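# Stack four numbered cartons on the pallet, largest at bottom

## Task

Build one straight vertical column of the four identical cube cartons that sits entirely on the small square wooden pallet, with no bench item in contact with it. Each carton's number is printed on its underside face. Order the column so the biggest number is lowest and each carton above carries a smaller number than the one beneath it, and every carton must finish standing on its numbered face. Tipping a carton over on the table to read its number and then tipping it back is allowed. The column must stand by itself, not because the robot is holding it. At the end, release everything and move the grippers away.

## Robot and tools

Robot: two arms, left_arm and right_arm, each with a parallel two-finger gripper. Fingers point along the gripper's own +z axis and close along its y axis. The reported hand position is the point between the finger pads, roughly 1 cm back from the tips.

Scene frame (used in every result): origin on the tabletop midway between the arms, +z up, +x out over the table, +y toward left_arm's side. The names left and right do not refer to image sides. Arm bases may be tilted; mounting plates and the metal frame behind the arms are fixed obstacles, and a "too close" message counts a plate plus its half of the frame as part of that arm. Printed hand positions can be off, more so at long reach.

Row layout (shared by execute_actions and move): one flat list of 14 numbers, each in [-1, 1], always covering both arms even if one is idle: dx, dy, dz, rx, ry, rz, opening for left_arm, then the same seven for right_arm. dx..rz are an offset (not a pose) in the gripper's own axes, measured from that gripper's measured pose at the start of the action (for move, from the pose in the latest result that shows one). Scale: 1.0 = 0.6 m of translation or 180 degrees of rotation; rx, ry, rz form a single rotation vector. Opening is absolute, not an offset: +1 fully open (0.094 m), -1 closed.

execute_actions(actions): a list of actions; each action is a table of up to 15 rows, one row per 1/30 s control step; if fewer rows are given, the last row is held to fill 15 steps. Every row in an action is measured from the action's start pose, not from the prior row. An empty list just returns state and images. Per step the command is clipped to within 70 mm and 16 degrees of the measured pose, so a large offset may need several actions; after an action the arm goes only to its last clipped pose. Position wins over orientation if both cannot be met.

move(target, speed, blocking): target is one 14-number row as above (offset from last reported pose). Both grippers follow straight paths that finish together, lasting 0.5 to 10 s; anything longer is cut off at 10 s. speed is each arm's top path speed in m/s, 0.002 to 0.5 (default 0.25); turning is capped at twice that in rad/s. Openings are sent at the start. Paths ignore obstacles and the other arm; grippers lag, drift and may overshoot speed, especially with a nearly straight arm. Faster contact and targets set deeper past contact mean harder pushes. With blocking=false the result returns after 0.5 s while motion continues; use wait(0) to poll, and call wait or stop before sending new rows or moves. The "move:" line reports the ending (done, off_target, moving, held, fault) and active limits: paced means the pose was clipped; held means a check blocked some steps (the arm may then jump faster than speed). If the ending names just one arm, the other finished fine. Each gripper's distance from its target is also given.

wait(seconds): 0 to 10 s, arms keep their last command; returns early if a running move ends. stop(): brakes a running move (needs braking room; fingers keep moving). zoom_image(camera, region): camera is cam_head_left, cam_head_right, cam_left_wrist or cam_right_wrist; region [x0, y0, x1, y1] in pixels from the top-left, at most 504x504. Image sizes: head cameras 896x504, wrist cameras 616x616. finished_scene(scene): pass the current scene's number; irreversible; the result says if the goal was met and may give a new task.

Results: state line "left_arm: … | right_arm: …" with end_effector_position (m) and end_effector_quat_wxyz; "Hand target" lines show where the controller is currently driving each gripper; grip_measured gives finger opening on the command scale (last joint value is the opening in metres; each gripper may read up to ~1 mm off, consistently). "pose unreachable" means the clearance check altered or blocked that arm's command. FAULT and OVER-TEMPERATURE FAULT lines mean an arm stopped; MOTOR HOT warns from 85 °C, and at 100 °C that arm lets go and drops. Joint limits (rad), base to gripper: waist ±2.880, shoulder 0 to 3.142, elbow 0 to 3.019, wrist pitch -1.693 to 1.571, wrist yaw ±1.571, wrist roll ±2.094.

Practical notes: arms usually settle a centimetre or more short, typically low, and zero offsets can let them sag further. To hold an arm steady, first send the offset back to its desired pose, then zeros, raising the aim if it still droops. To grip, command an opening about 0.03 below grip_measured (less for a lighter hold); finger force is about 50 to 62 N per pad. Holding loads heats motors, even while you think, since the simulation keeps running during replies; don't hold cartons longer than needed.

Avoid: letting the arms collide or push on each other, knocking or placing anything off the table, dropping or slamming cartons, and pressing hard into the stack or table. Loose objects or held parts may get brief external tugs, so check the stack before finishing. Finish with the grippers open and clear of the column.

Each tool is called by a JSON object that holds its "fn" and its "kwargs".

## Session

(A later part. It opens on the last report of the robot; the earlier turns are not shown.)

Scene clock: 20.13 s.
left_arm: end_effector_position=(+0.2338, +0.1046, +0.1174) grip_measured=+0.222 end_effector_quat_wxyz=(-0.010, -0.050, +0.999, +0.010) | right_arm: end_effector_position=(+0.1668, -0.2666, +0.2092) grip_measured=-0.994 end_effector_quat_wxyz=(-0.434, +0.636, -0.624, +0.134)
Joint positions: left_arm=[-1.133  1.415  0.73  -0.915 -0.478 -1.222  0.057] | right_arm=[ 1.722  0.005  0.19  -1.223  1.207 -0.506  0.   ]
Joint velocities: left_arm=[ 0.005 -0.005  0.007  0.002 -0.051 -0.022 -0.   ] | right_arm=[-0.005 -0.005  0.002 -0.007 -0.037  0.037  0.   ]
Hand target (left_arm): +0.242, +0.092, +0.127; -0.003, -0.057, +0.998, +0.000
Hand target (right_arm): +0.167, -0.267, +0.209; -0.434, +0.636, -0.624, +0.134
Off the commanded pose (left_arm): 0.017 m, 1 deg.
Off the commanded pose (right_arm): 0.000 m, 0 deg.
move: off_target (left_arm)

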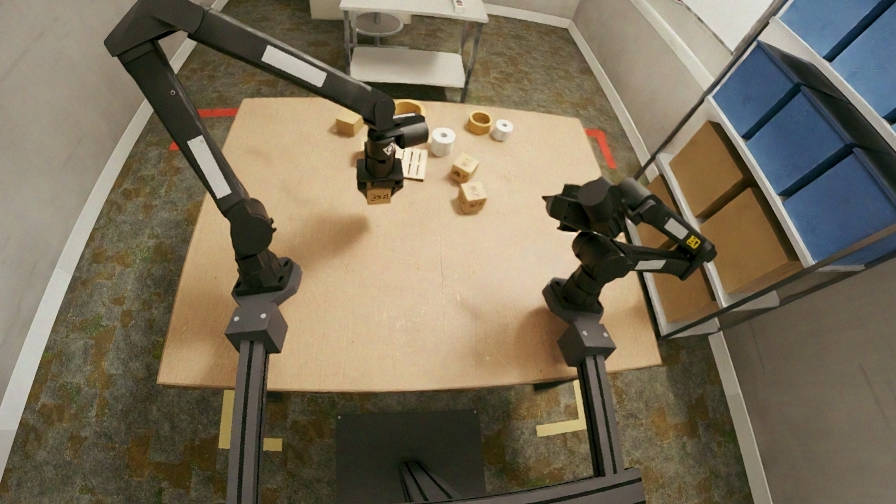

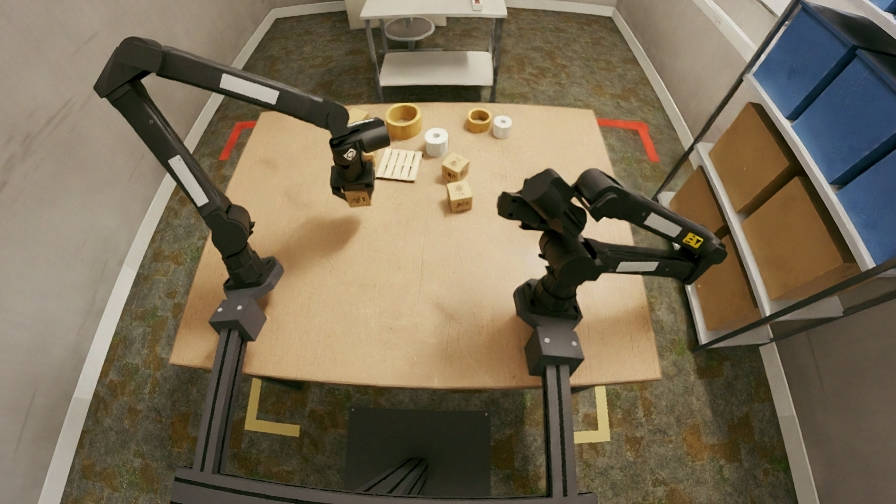

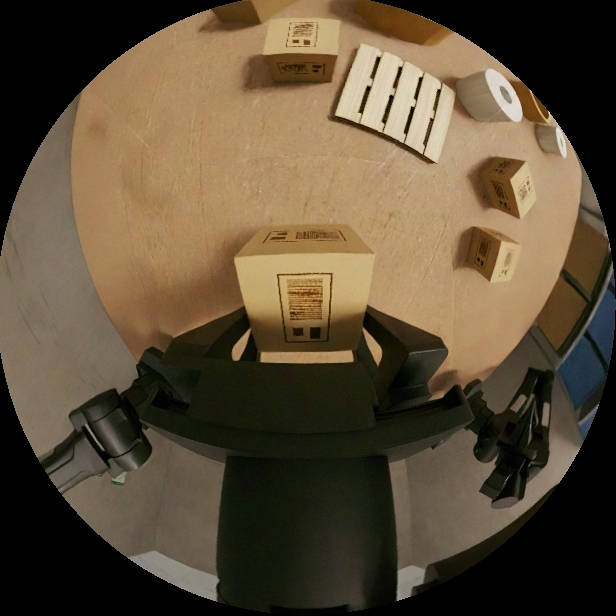

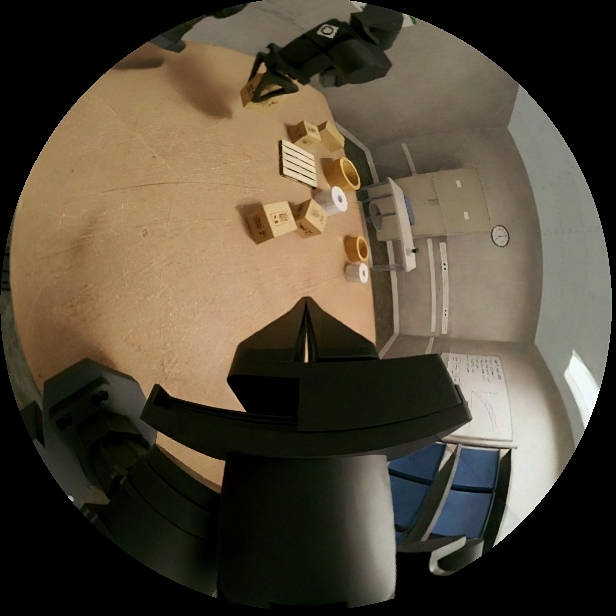

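{"fn": "move", "kwargs": {"target": [0,0,0.137,0.006,-0.006,0.032,0.17,0,0,0,0,0,0,-1], "speed": 0.07}}

{"fn": "move", "kwargs": {"target": [0,0,0.004,0,0,0,1,0,0,0,0,0,0,-1]}}

{"fn": "move", "kwargs": {"target": [-0.008,-0.01,-0.17,0,0,0,1,0,0,0,0,0,0,-1]}}

{"fn": "move", "kwargs": {"target": [-0.09,-0.44,-0.02,0,0,0,1,0,0,0,0,0,0,-1]}}

Scene clock: 21.93 s.
left_arm: end_effector_position=(+0.2300, +0.1061, +0.0383) grip_measured=+0.222 end_effector_quat_wxyz=(-0.003, -0.004, +1.000, -0.000) | right_arm: end_effector_position=(+0.1668, -0.2666, +0.2092) grip_measured=-0.994 end_effector_quat_wxyz=(-0.434, +0.636, -0.624, +0.134)
Joint positions: left_arm=[-1.026  1.566  0.629 -0.581 -0.48  -0.996  0.057] | right_arm=[ 1.722  0.005  0.19  -1.223  1.207 -0.506  0.   ]
Joint velocities: left_arm=[-0.015  0.005 -0.022 -0.002 -0.037  0.051 -0.001] | right_arm=[-0.015 -0.005  0.007  0.007 -0.037  0.051  0.001]
Hand target (left_arm): +0.232, +0.106, +0.035; -0.001, +0.000, +1.000, +0.001
Hand target (right_arm): +0.167, -0.267, +0.209; -0.434, +0.636, -0.624, +0.134
Off the commanded pose (left_arm): 0.004 m, 1 deg.
Off the commanded pose (right_arm): 0.000 m, 0 deg.
move: done

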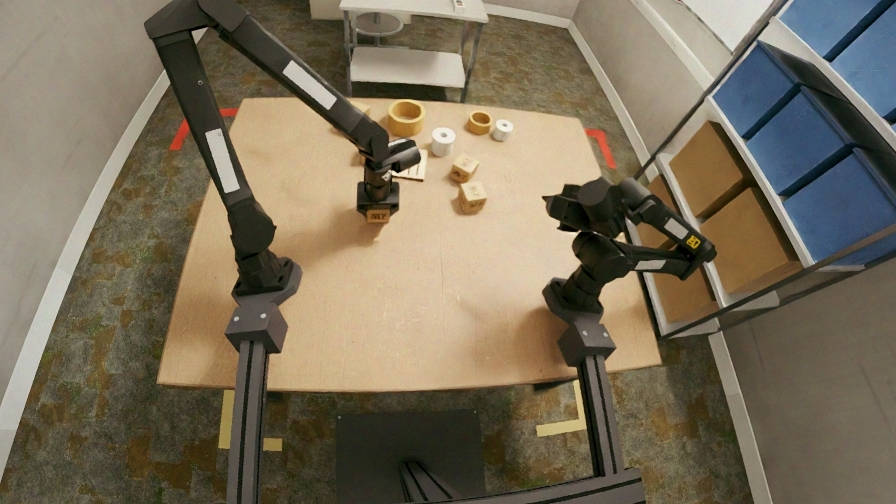

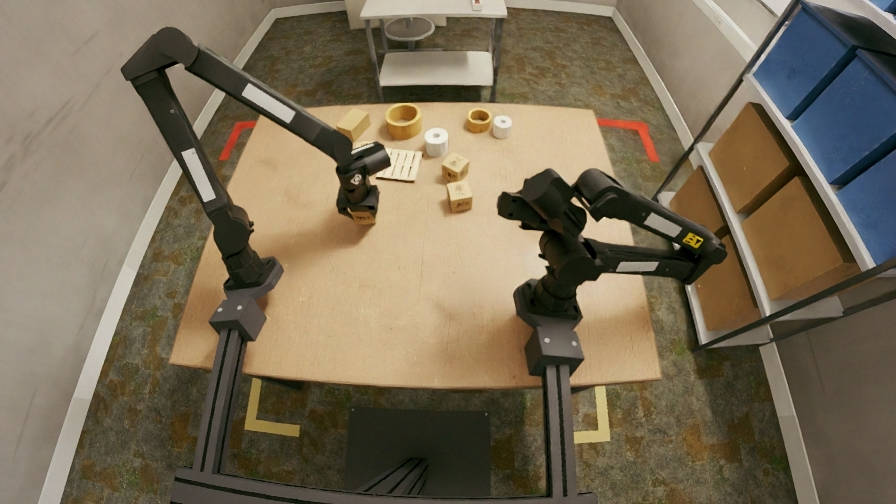

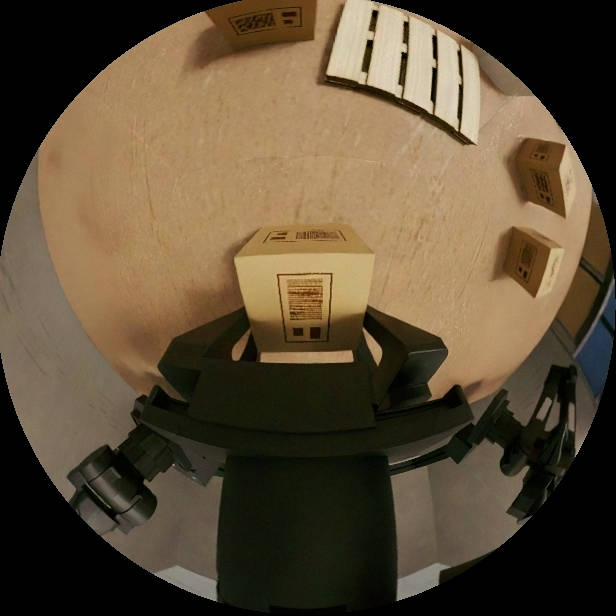

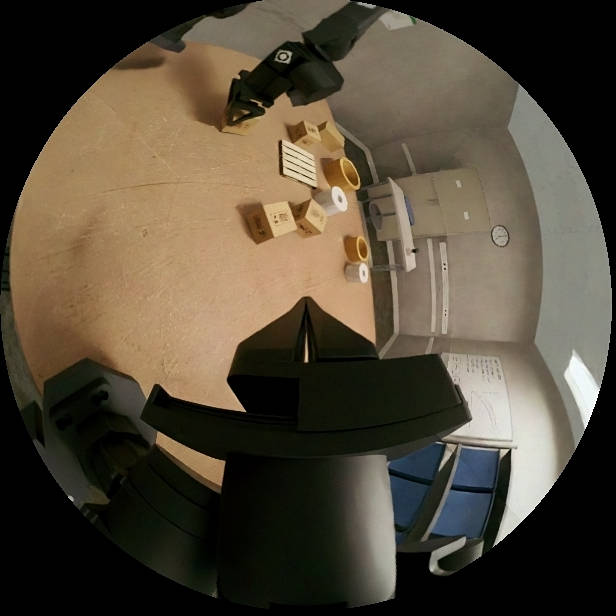

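Scene clock: 22.63 s.
left_arm: end_effector_position=(+0.2300, +0.1061, +0.0383) grip_measured=+1.000 end_effector_quat_wxyz=(-0.003, -0.004, +1.000, -0.000) | right_arm: end_effector_position=(+0.1668, -0.2666, +0.2092) grip_measured=-0.994 end_effector_quat_wxyz=(-0.434, +0.636, -0.624, +0.134)
Joint positions: left_arm=[-1.026  1.566  0.629 -0.581 -0.48  -0.996  0.094] | right_arm=[ 1.722  0.005  0.19  -1.223  1.207 -0.506  0.   ]
Joint velocities: left_arm=[-0.015  0.005 -0.012 -0.002 -0.022 -0.066  0.   ] | right_arm=[ 0.005 -0.005  0.022 -0.002 -0.037  0.037  0.   ]
Hand target (left_arm): +0.230, +0.106, +0.036; -0.003, -0.004, +1.000, -0.000
Hand target (right_arm): +0.167, -0.267, +0.209; -0.434, +0.636, -0.624, +0.134
Off the commanded pose (left_arm): 0.002 m, 0 deg.
Off the commanded pose (right_arm): 0.000 m, 0 deg.
move: done

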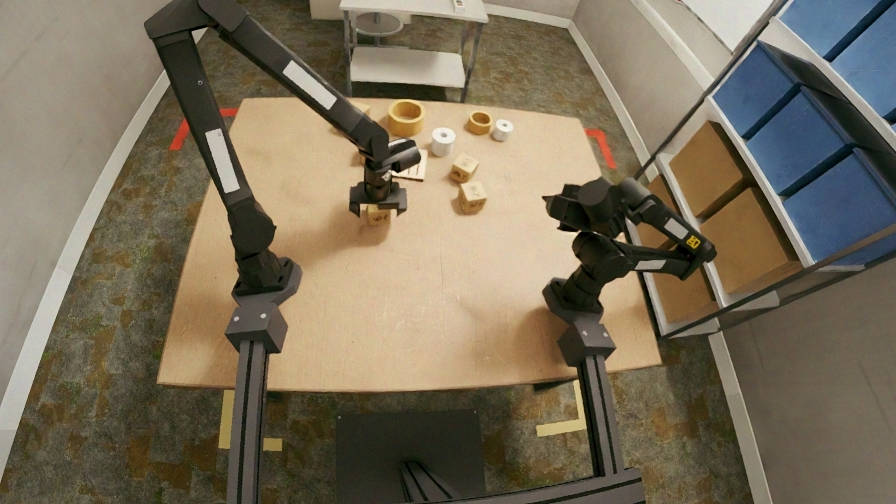

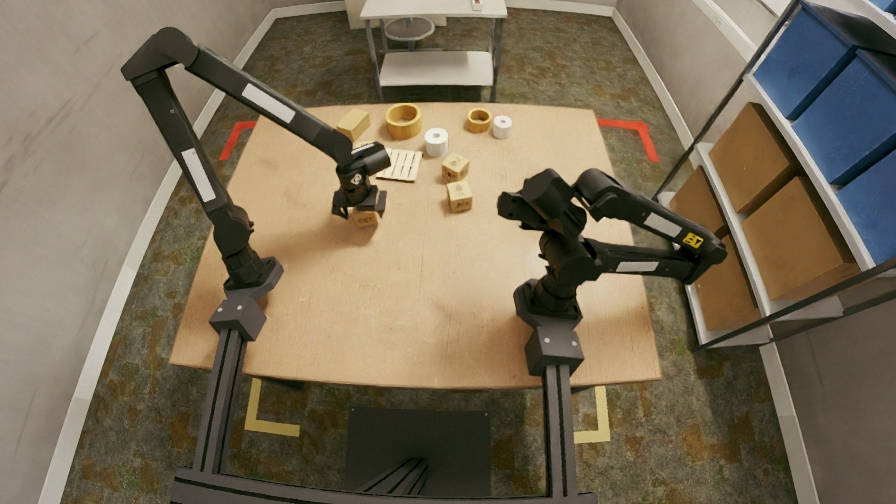

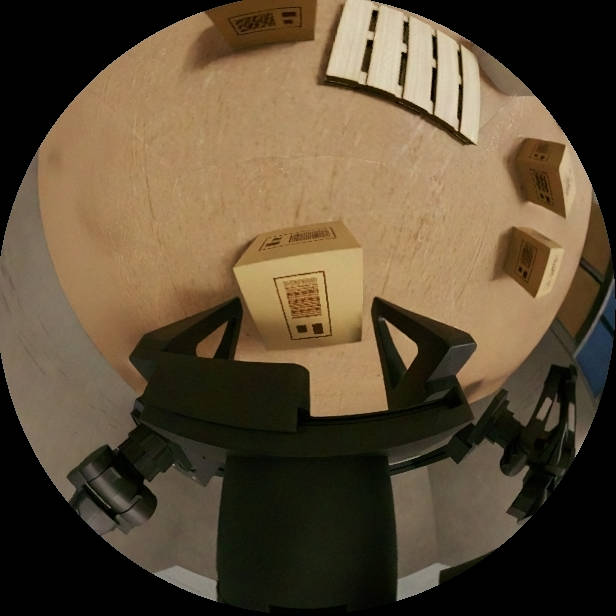

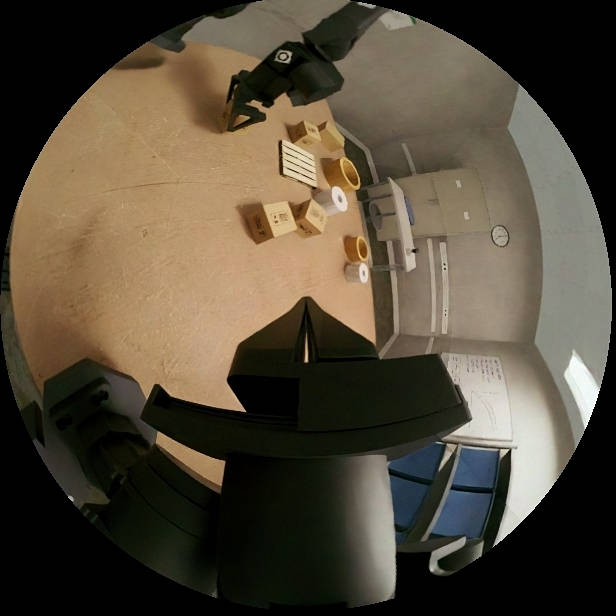

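Scene clock: 23.57 s.
left_arm: end_effector_position=(+0.2302, +0.1071, +0.1341) grip_measured=+1.000 end_effector_quat_wxyz=(-0.006, +0.005, +1.000, +0.005) | right_arm: end_effector_position=(+0.1668, -0.2666, +0.2092) grip_measured=-0.994 end_effector_quat_wxyz=(-0.434, +0.636, -0.624, +0.134)
Joint positions: left_arm=[-1.165  1.373  0.732 -0.962 -0.48  -1.142  0.094] | right_arm=[ 1.722  0.005  0.19  -1.223  1.207 -0.506  0.   ]
Joint velocities: left_arm=[-0.024 -0.024 -0.007  0.002 -0.007 -0.007  0.   ] | right_arm=[-0.005 -0.005 -0.027 -0.012 -0.037 -0.022 -0.   ]
Hand target (left_arm): +0.236, +0.101, +0.140; -0.002, -0.004, +1.000, -0.000
Hand target (right_arm): +0.167, -0.267, +0.209; -0.434, +0.636, -0.624, +0.134
Off the commanded pose (left_arm): 0.011 m, 1 deg.
Off the commanded pose (right_arm): 0.000 m, 0 deg.
move: off_target (left_arm)

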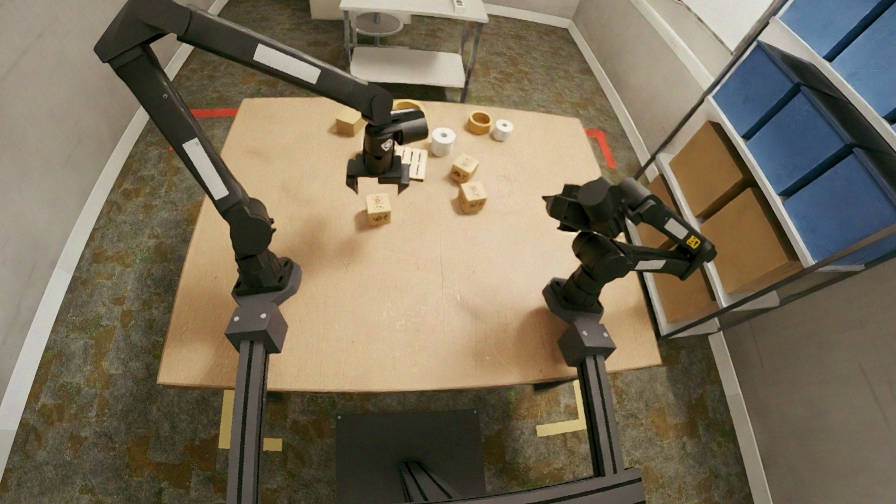

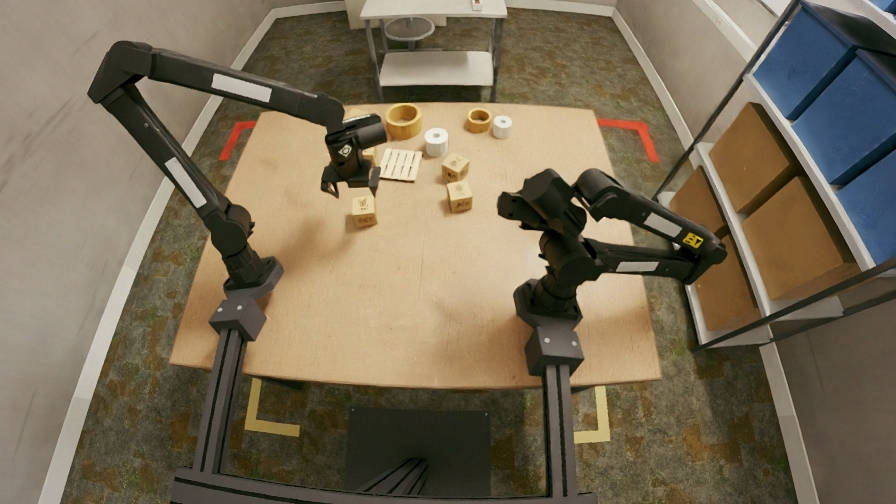

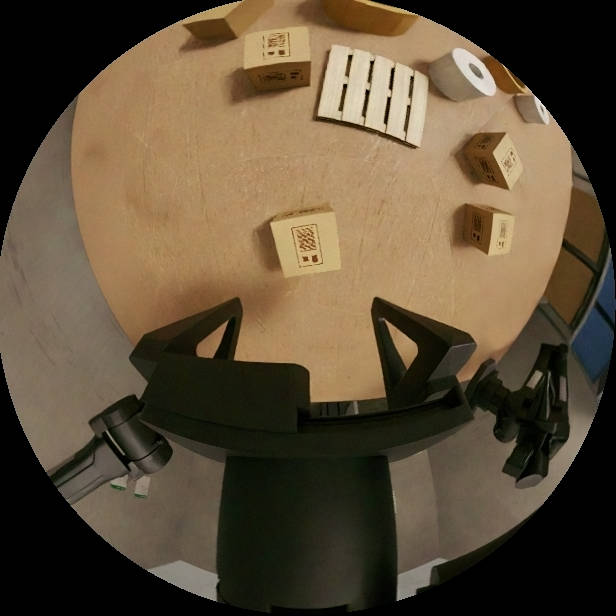

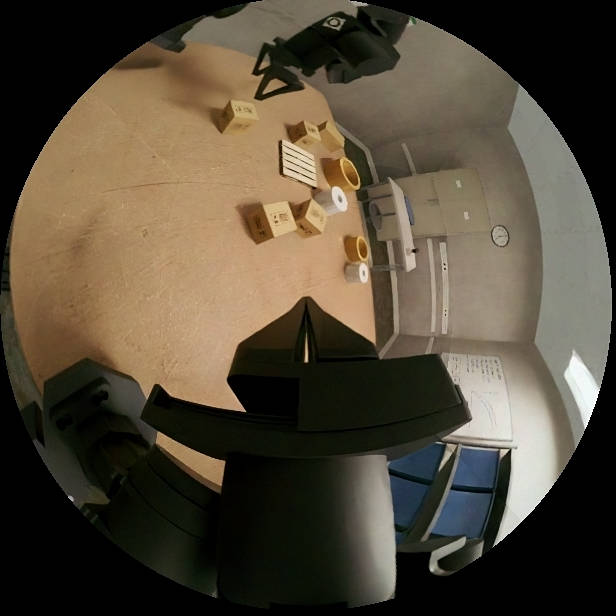

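Scene clock: 25.13 s.
left_arm: end_effector_position=(+0.2820, -0.1451, +0.1370) grip_measured=+1.000 end_effector_quat_wxyz=(-0.007, +0.010, +1.000, +0.013) | right_arm: end_effector_position=(+0.1668, -0.2666, +0.2092) grip_measured=-0.994 end_effector_quat_wxyz=(-0.434, +0.636, -0.624, +0.134)
Joint positions: left_arm=[-1.257  2.017  1.511 -1.162 -0.478 -1.244  0.094] | right_arm=[ 1.722  0.005  0.19  -1.223  1.207 -0.506  0.   ]
Joint velocities: left_arm=[-0.015 -0.005  0.002 -0.022 -0.007 -0.037  0.   ] | right_arm=[ 0.005 -0.005  0.007 -0.012  0.007  0.037  0.   ]
Hand target (left_arm): +0.282, -0.157, +0.144; -0.006, +0.005, +1.000, +0.005
Hand target (right_arm): +0.167, -0.267, +0.209; -0.434, +0.636, -0.624, +0.134
Off the commanded pose (left_arm): 0.014 m, 1 deg.
Off the commanded pose (right_arm): 0.000 m, 0 deg.
move: off_target (left_arm)

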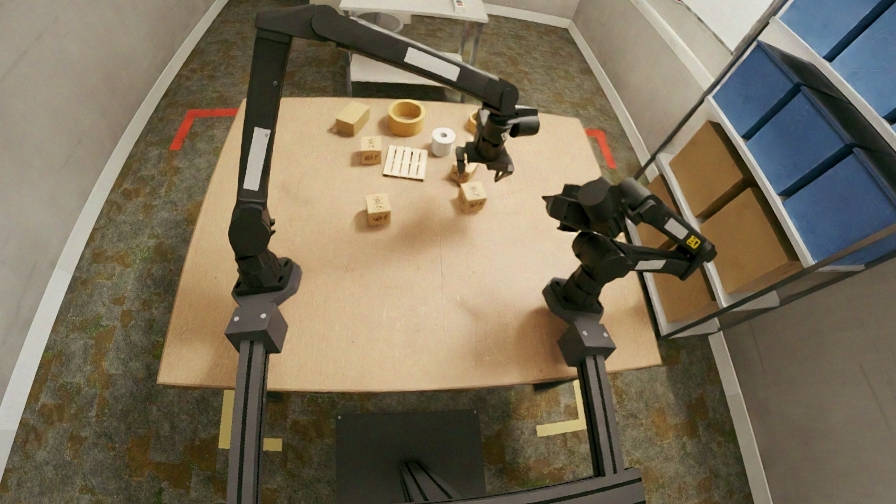

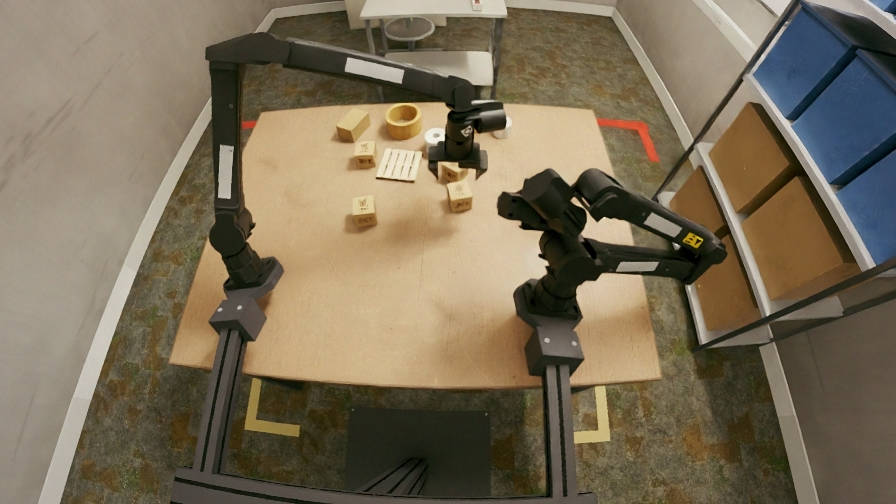

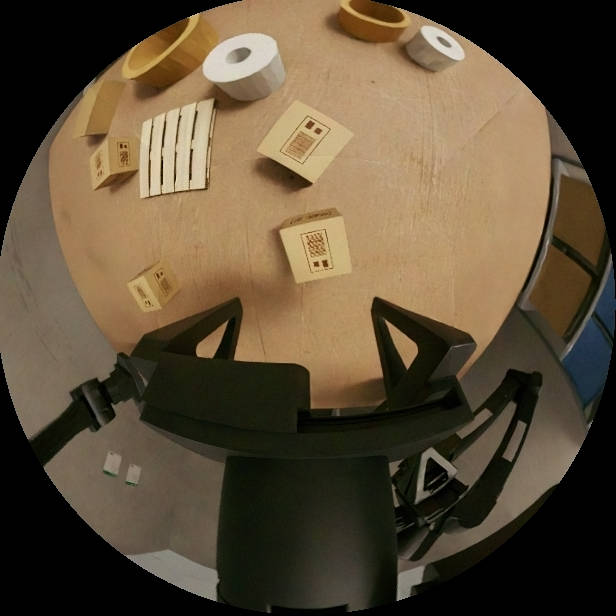

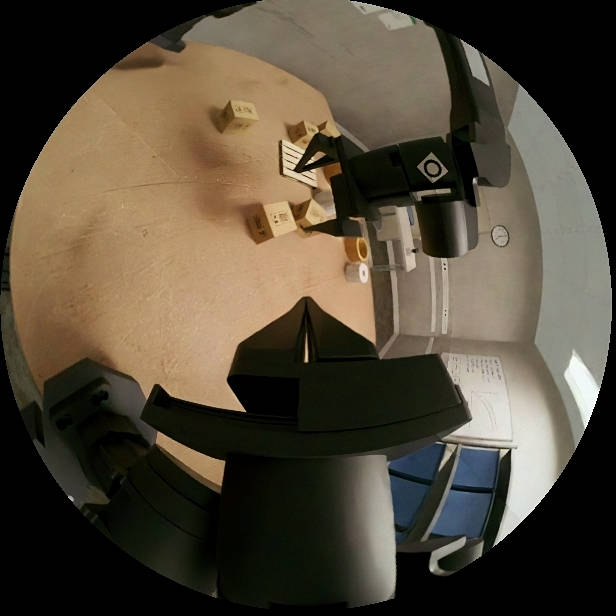

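{"fn": "move", "kwargs": {"target": [0.005,-0.012,0.174,0.008,-0.004,-0.07,1,0,0,0,0,0,0,-1], "speed": 0.1}}

Scene clock: 26.83 s.
left_arm: end_effector_position=(+0.2763, -0.1499, +0.0413) grip_measured=+1.000 end_effector_quat_wxyz=(-0.001, -0.091, +0.996, -0.002) | right_arm: end_effector_position=(+0.1668, -0.2666, +0.2092) grip_measured=-0.994 end_effector_quat_wxyz=(-0.434, +0.636, -0.624, +0.134)
Joint positions: left_arm=[-1.189  2.119  1.413 -0.89  -0.484 -1.352  0.094] | right_arm=[ 1.722  0.005  0.19  -1.223  1.207 -0.506  0.   ]
Joint velocities: left_arm=[ 0.015  0.005 -0.002 -0.002 -0.007 -0.051  0.   ] | right_arm=[ 0.015 -0.005 -0.007 -0.002 -0.066 -0.007 -0.   ]
Hand target (left_arm): +0.277, -0.150, +0.033; +0.000, -0.100, +0.995, +0.001
Hand target (right_arm): +0.167, -0.267, +0.209; -0.434, +0.636, -0.624, +0.134
Off the commanded pose (left_arm): 0.009 m, 1 deg.
Off the commanded pose (right_arm): 0.000 m, 0 deg.
move: done

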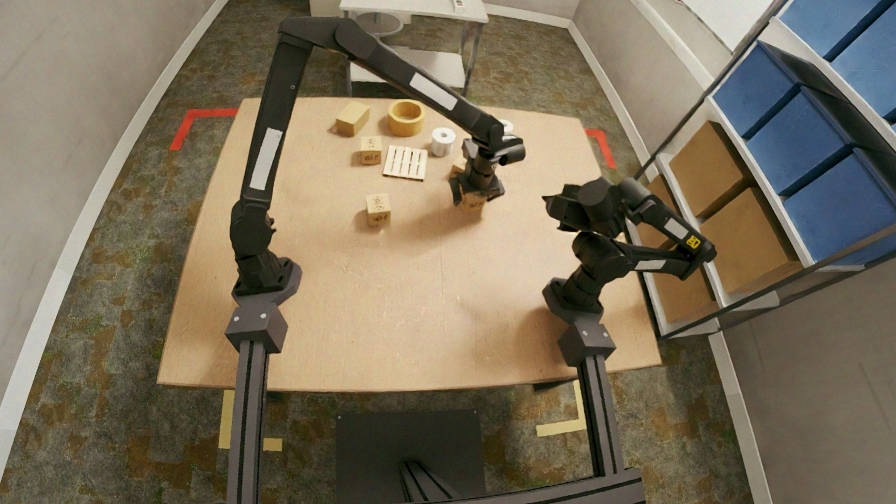

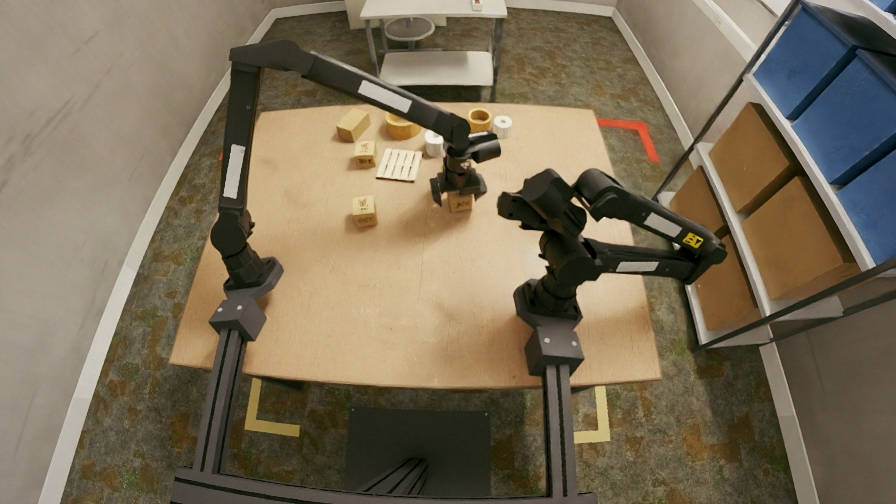

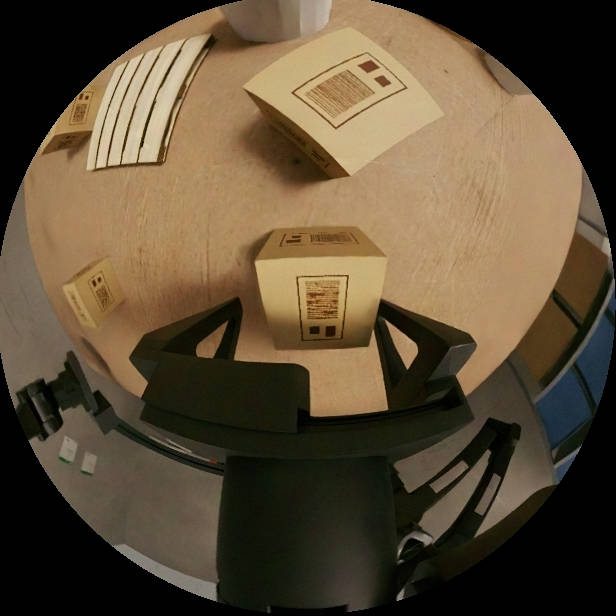

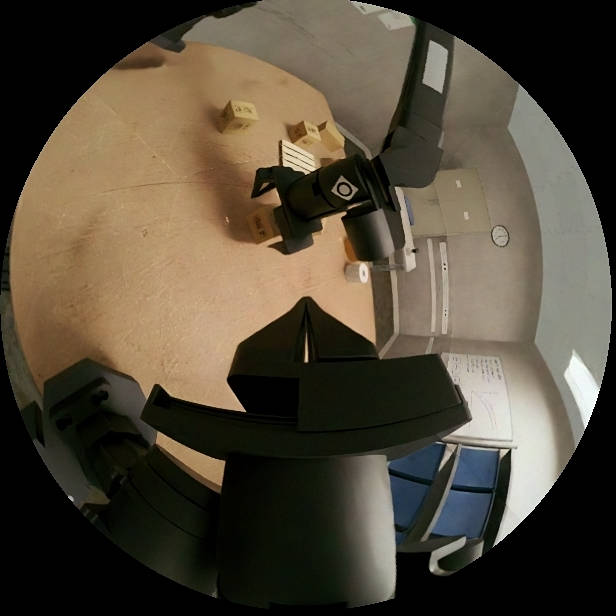

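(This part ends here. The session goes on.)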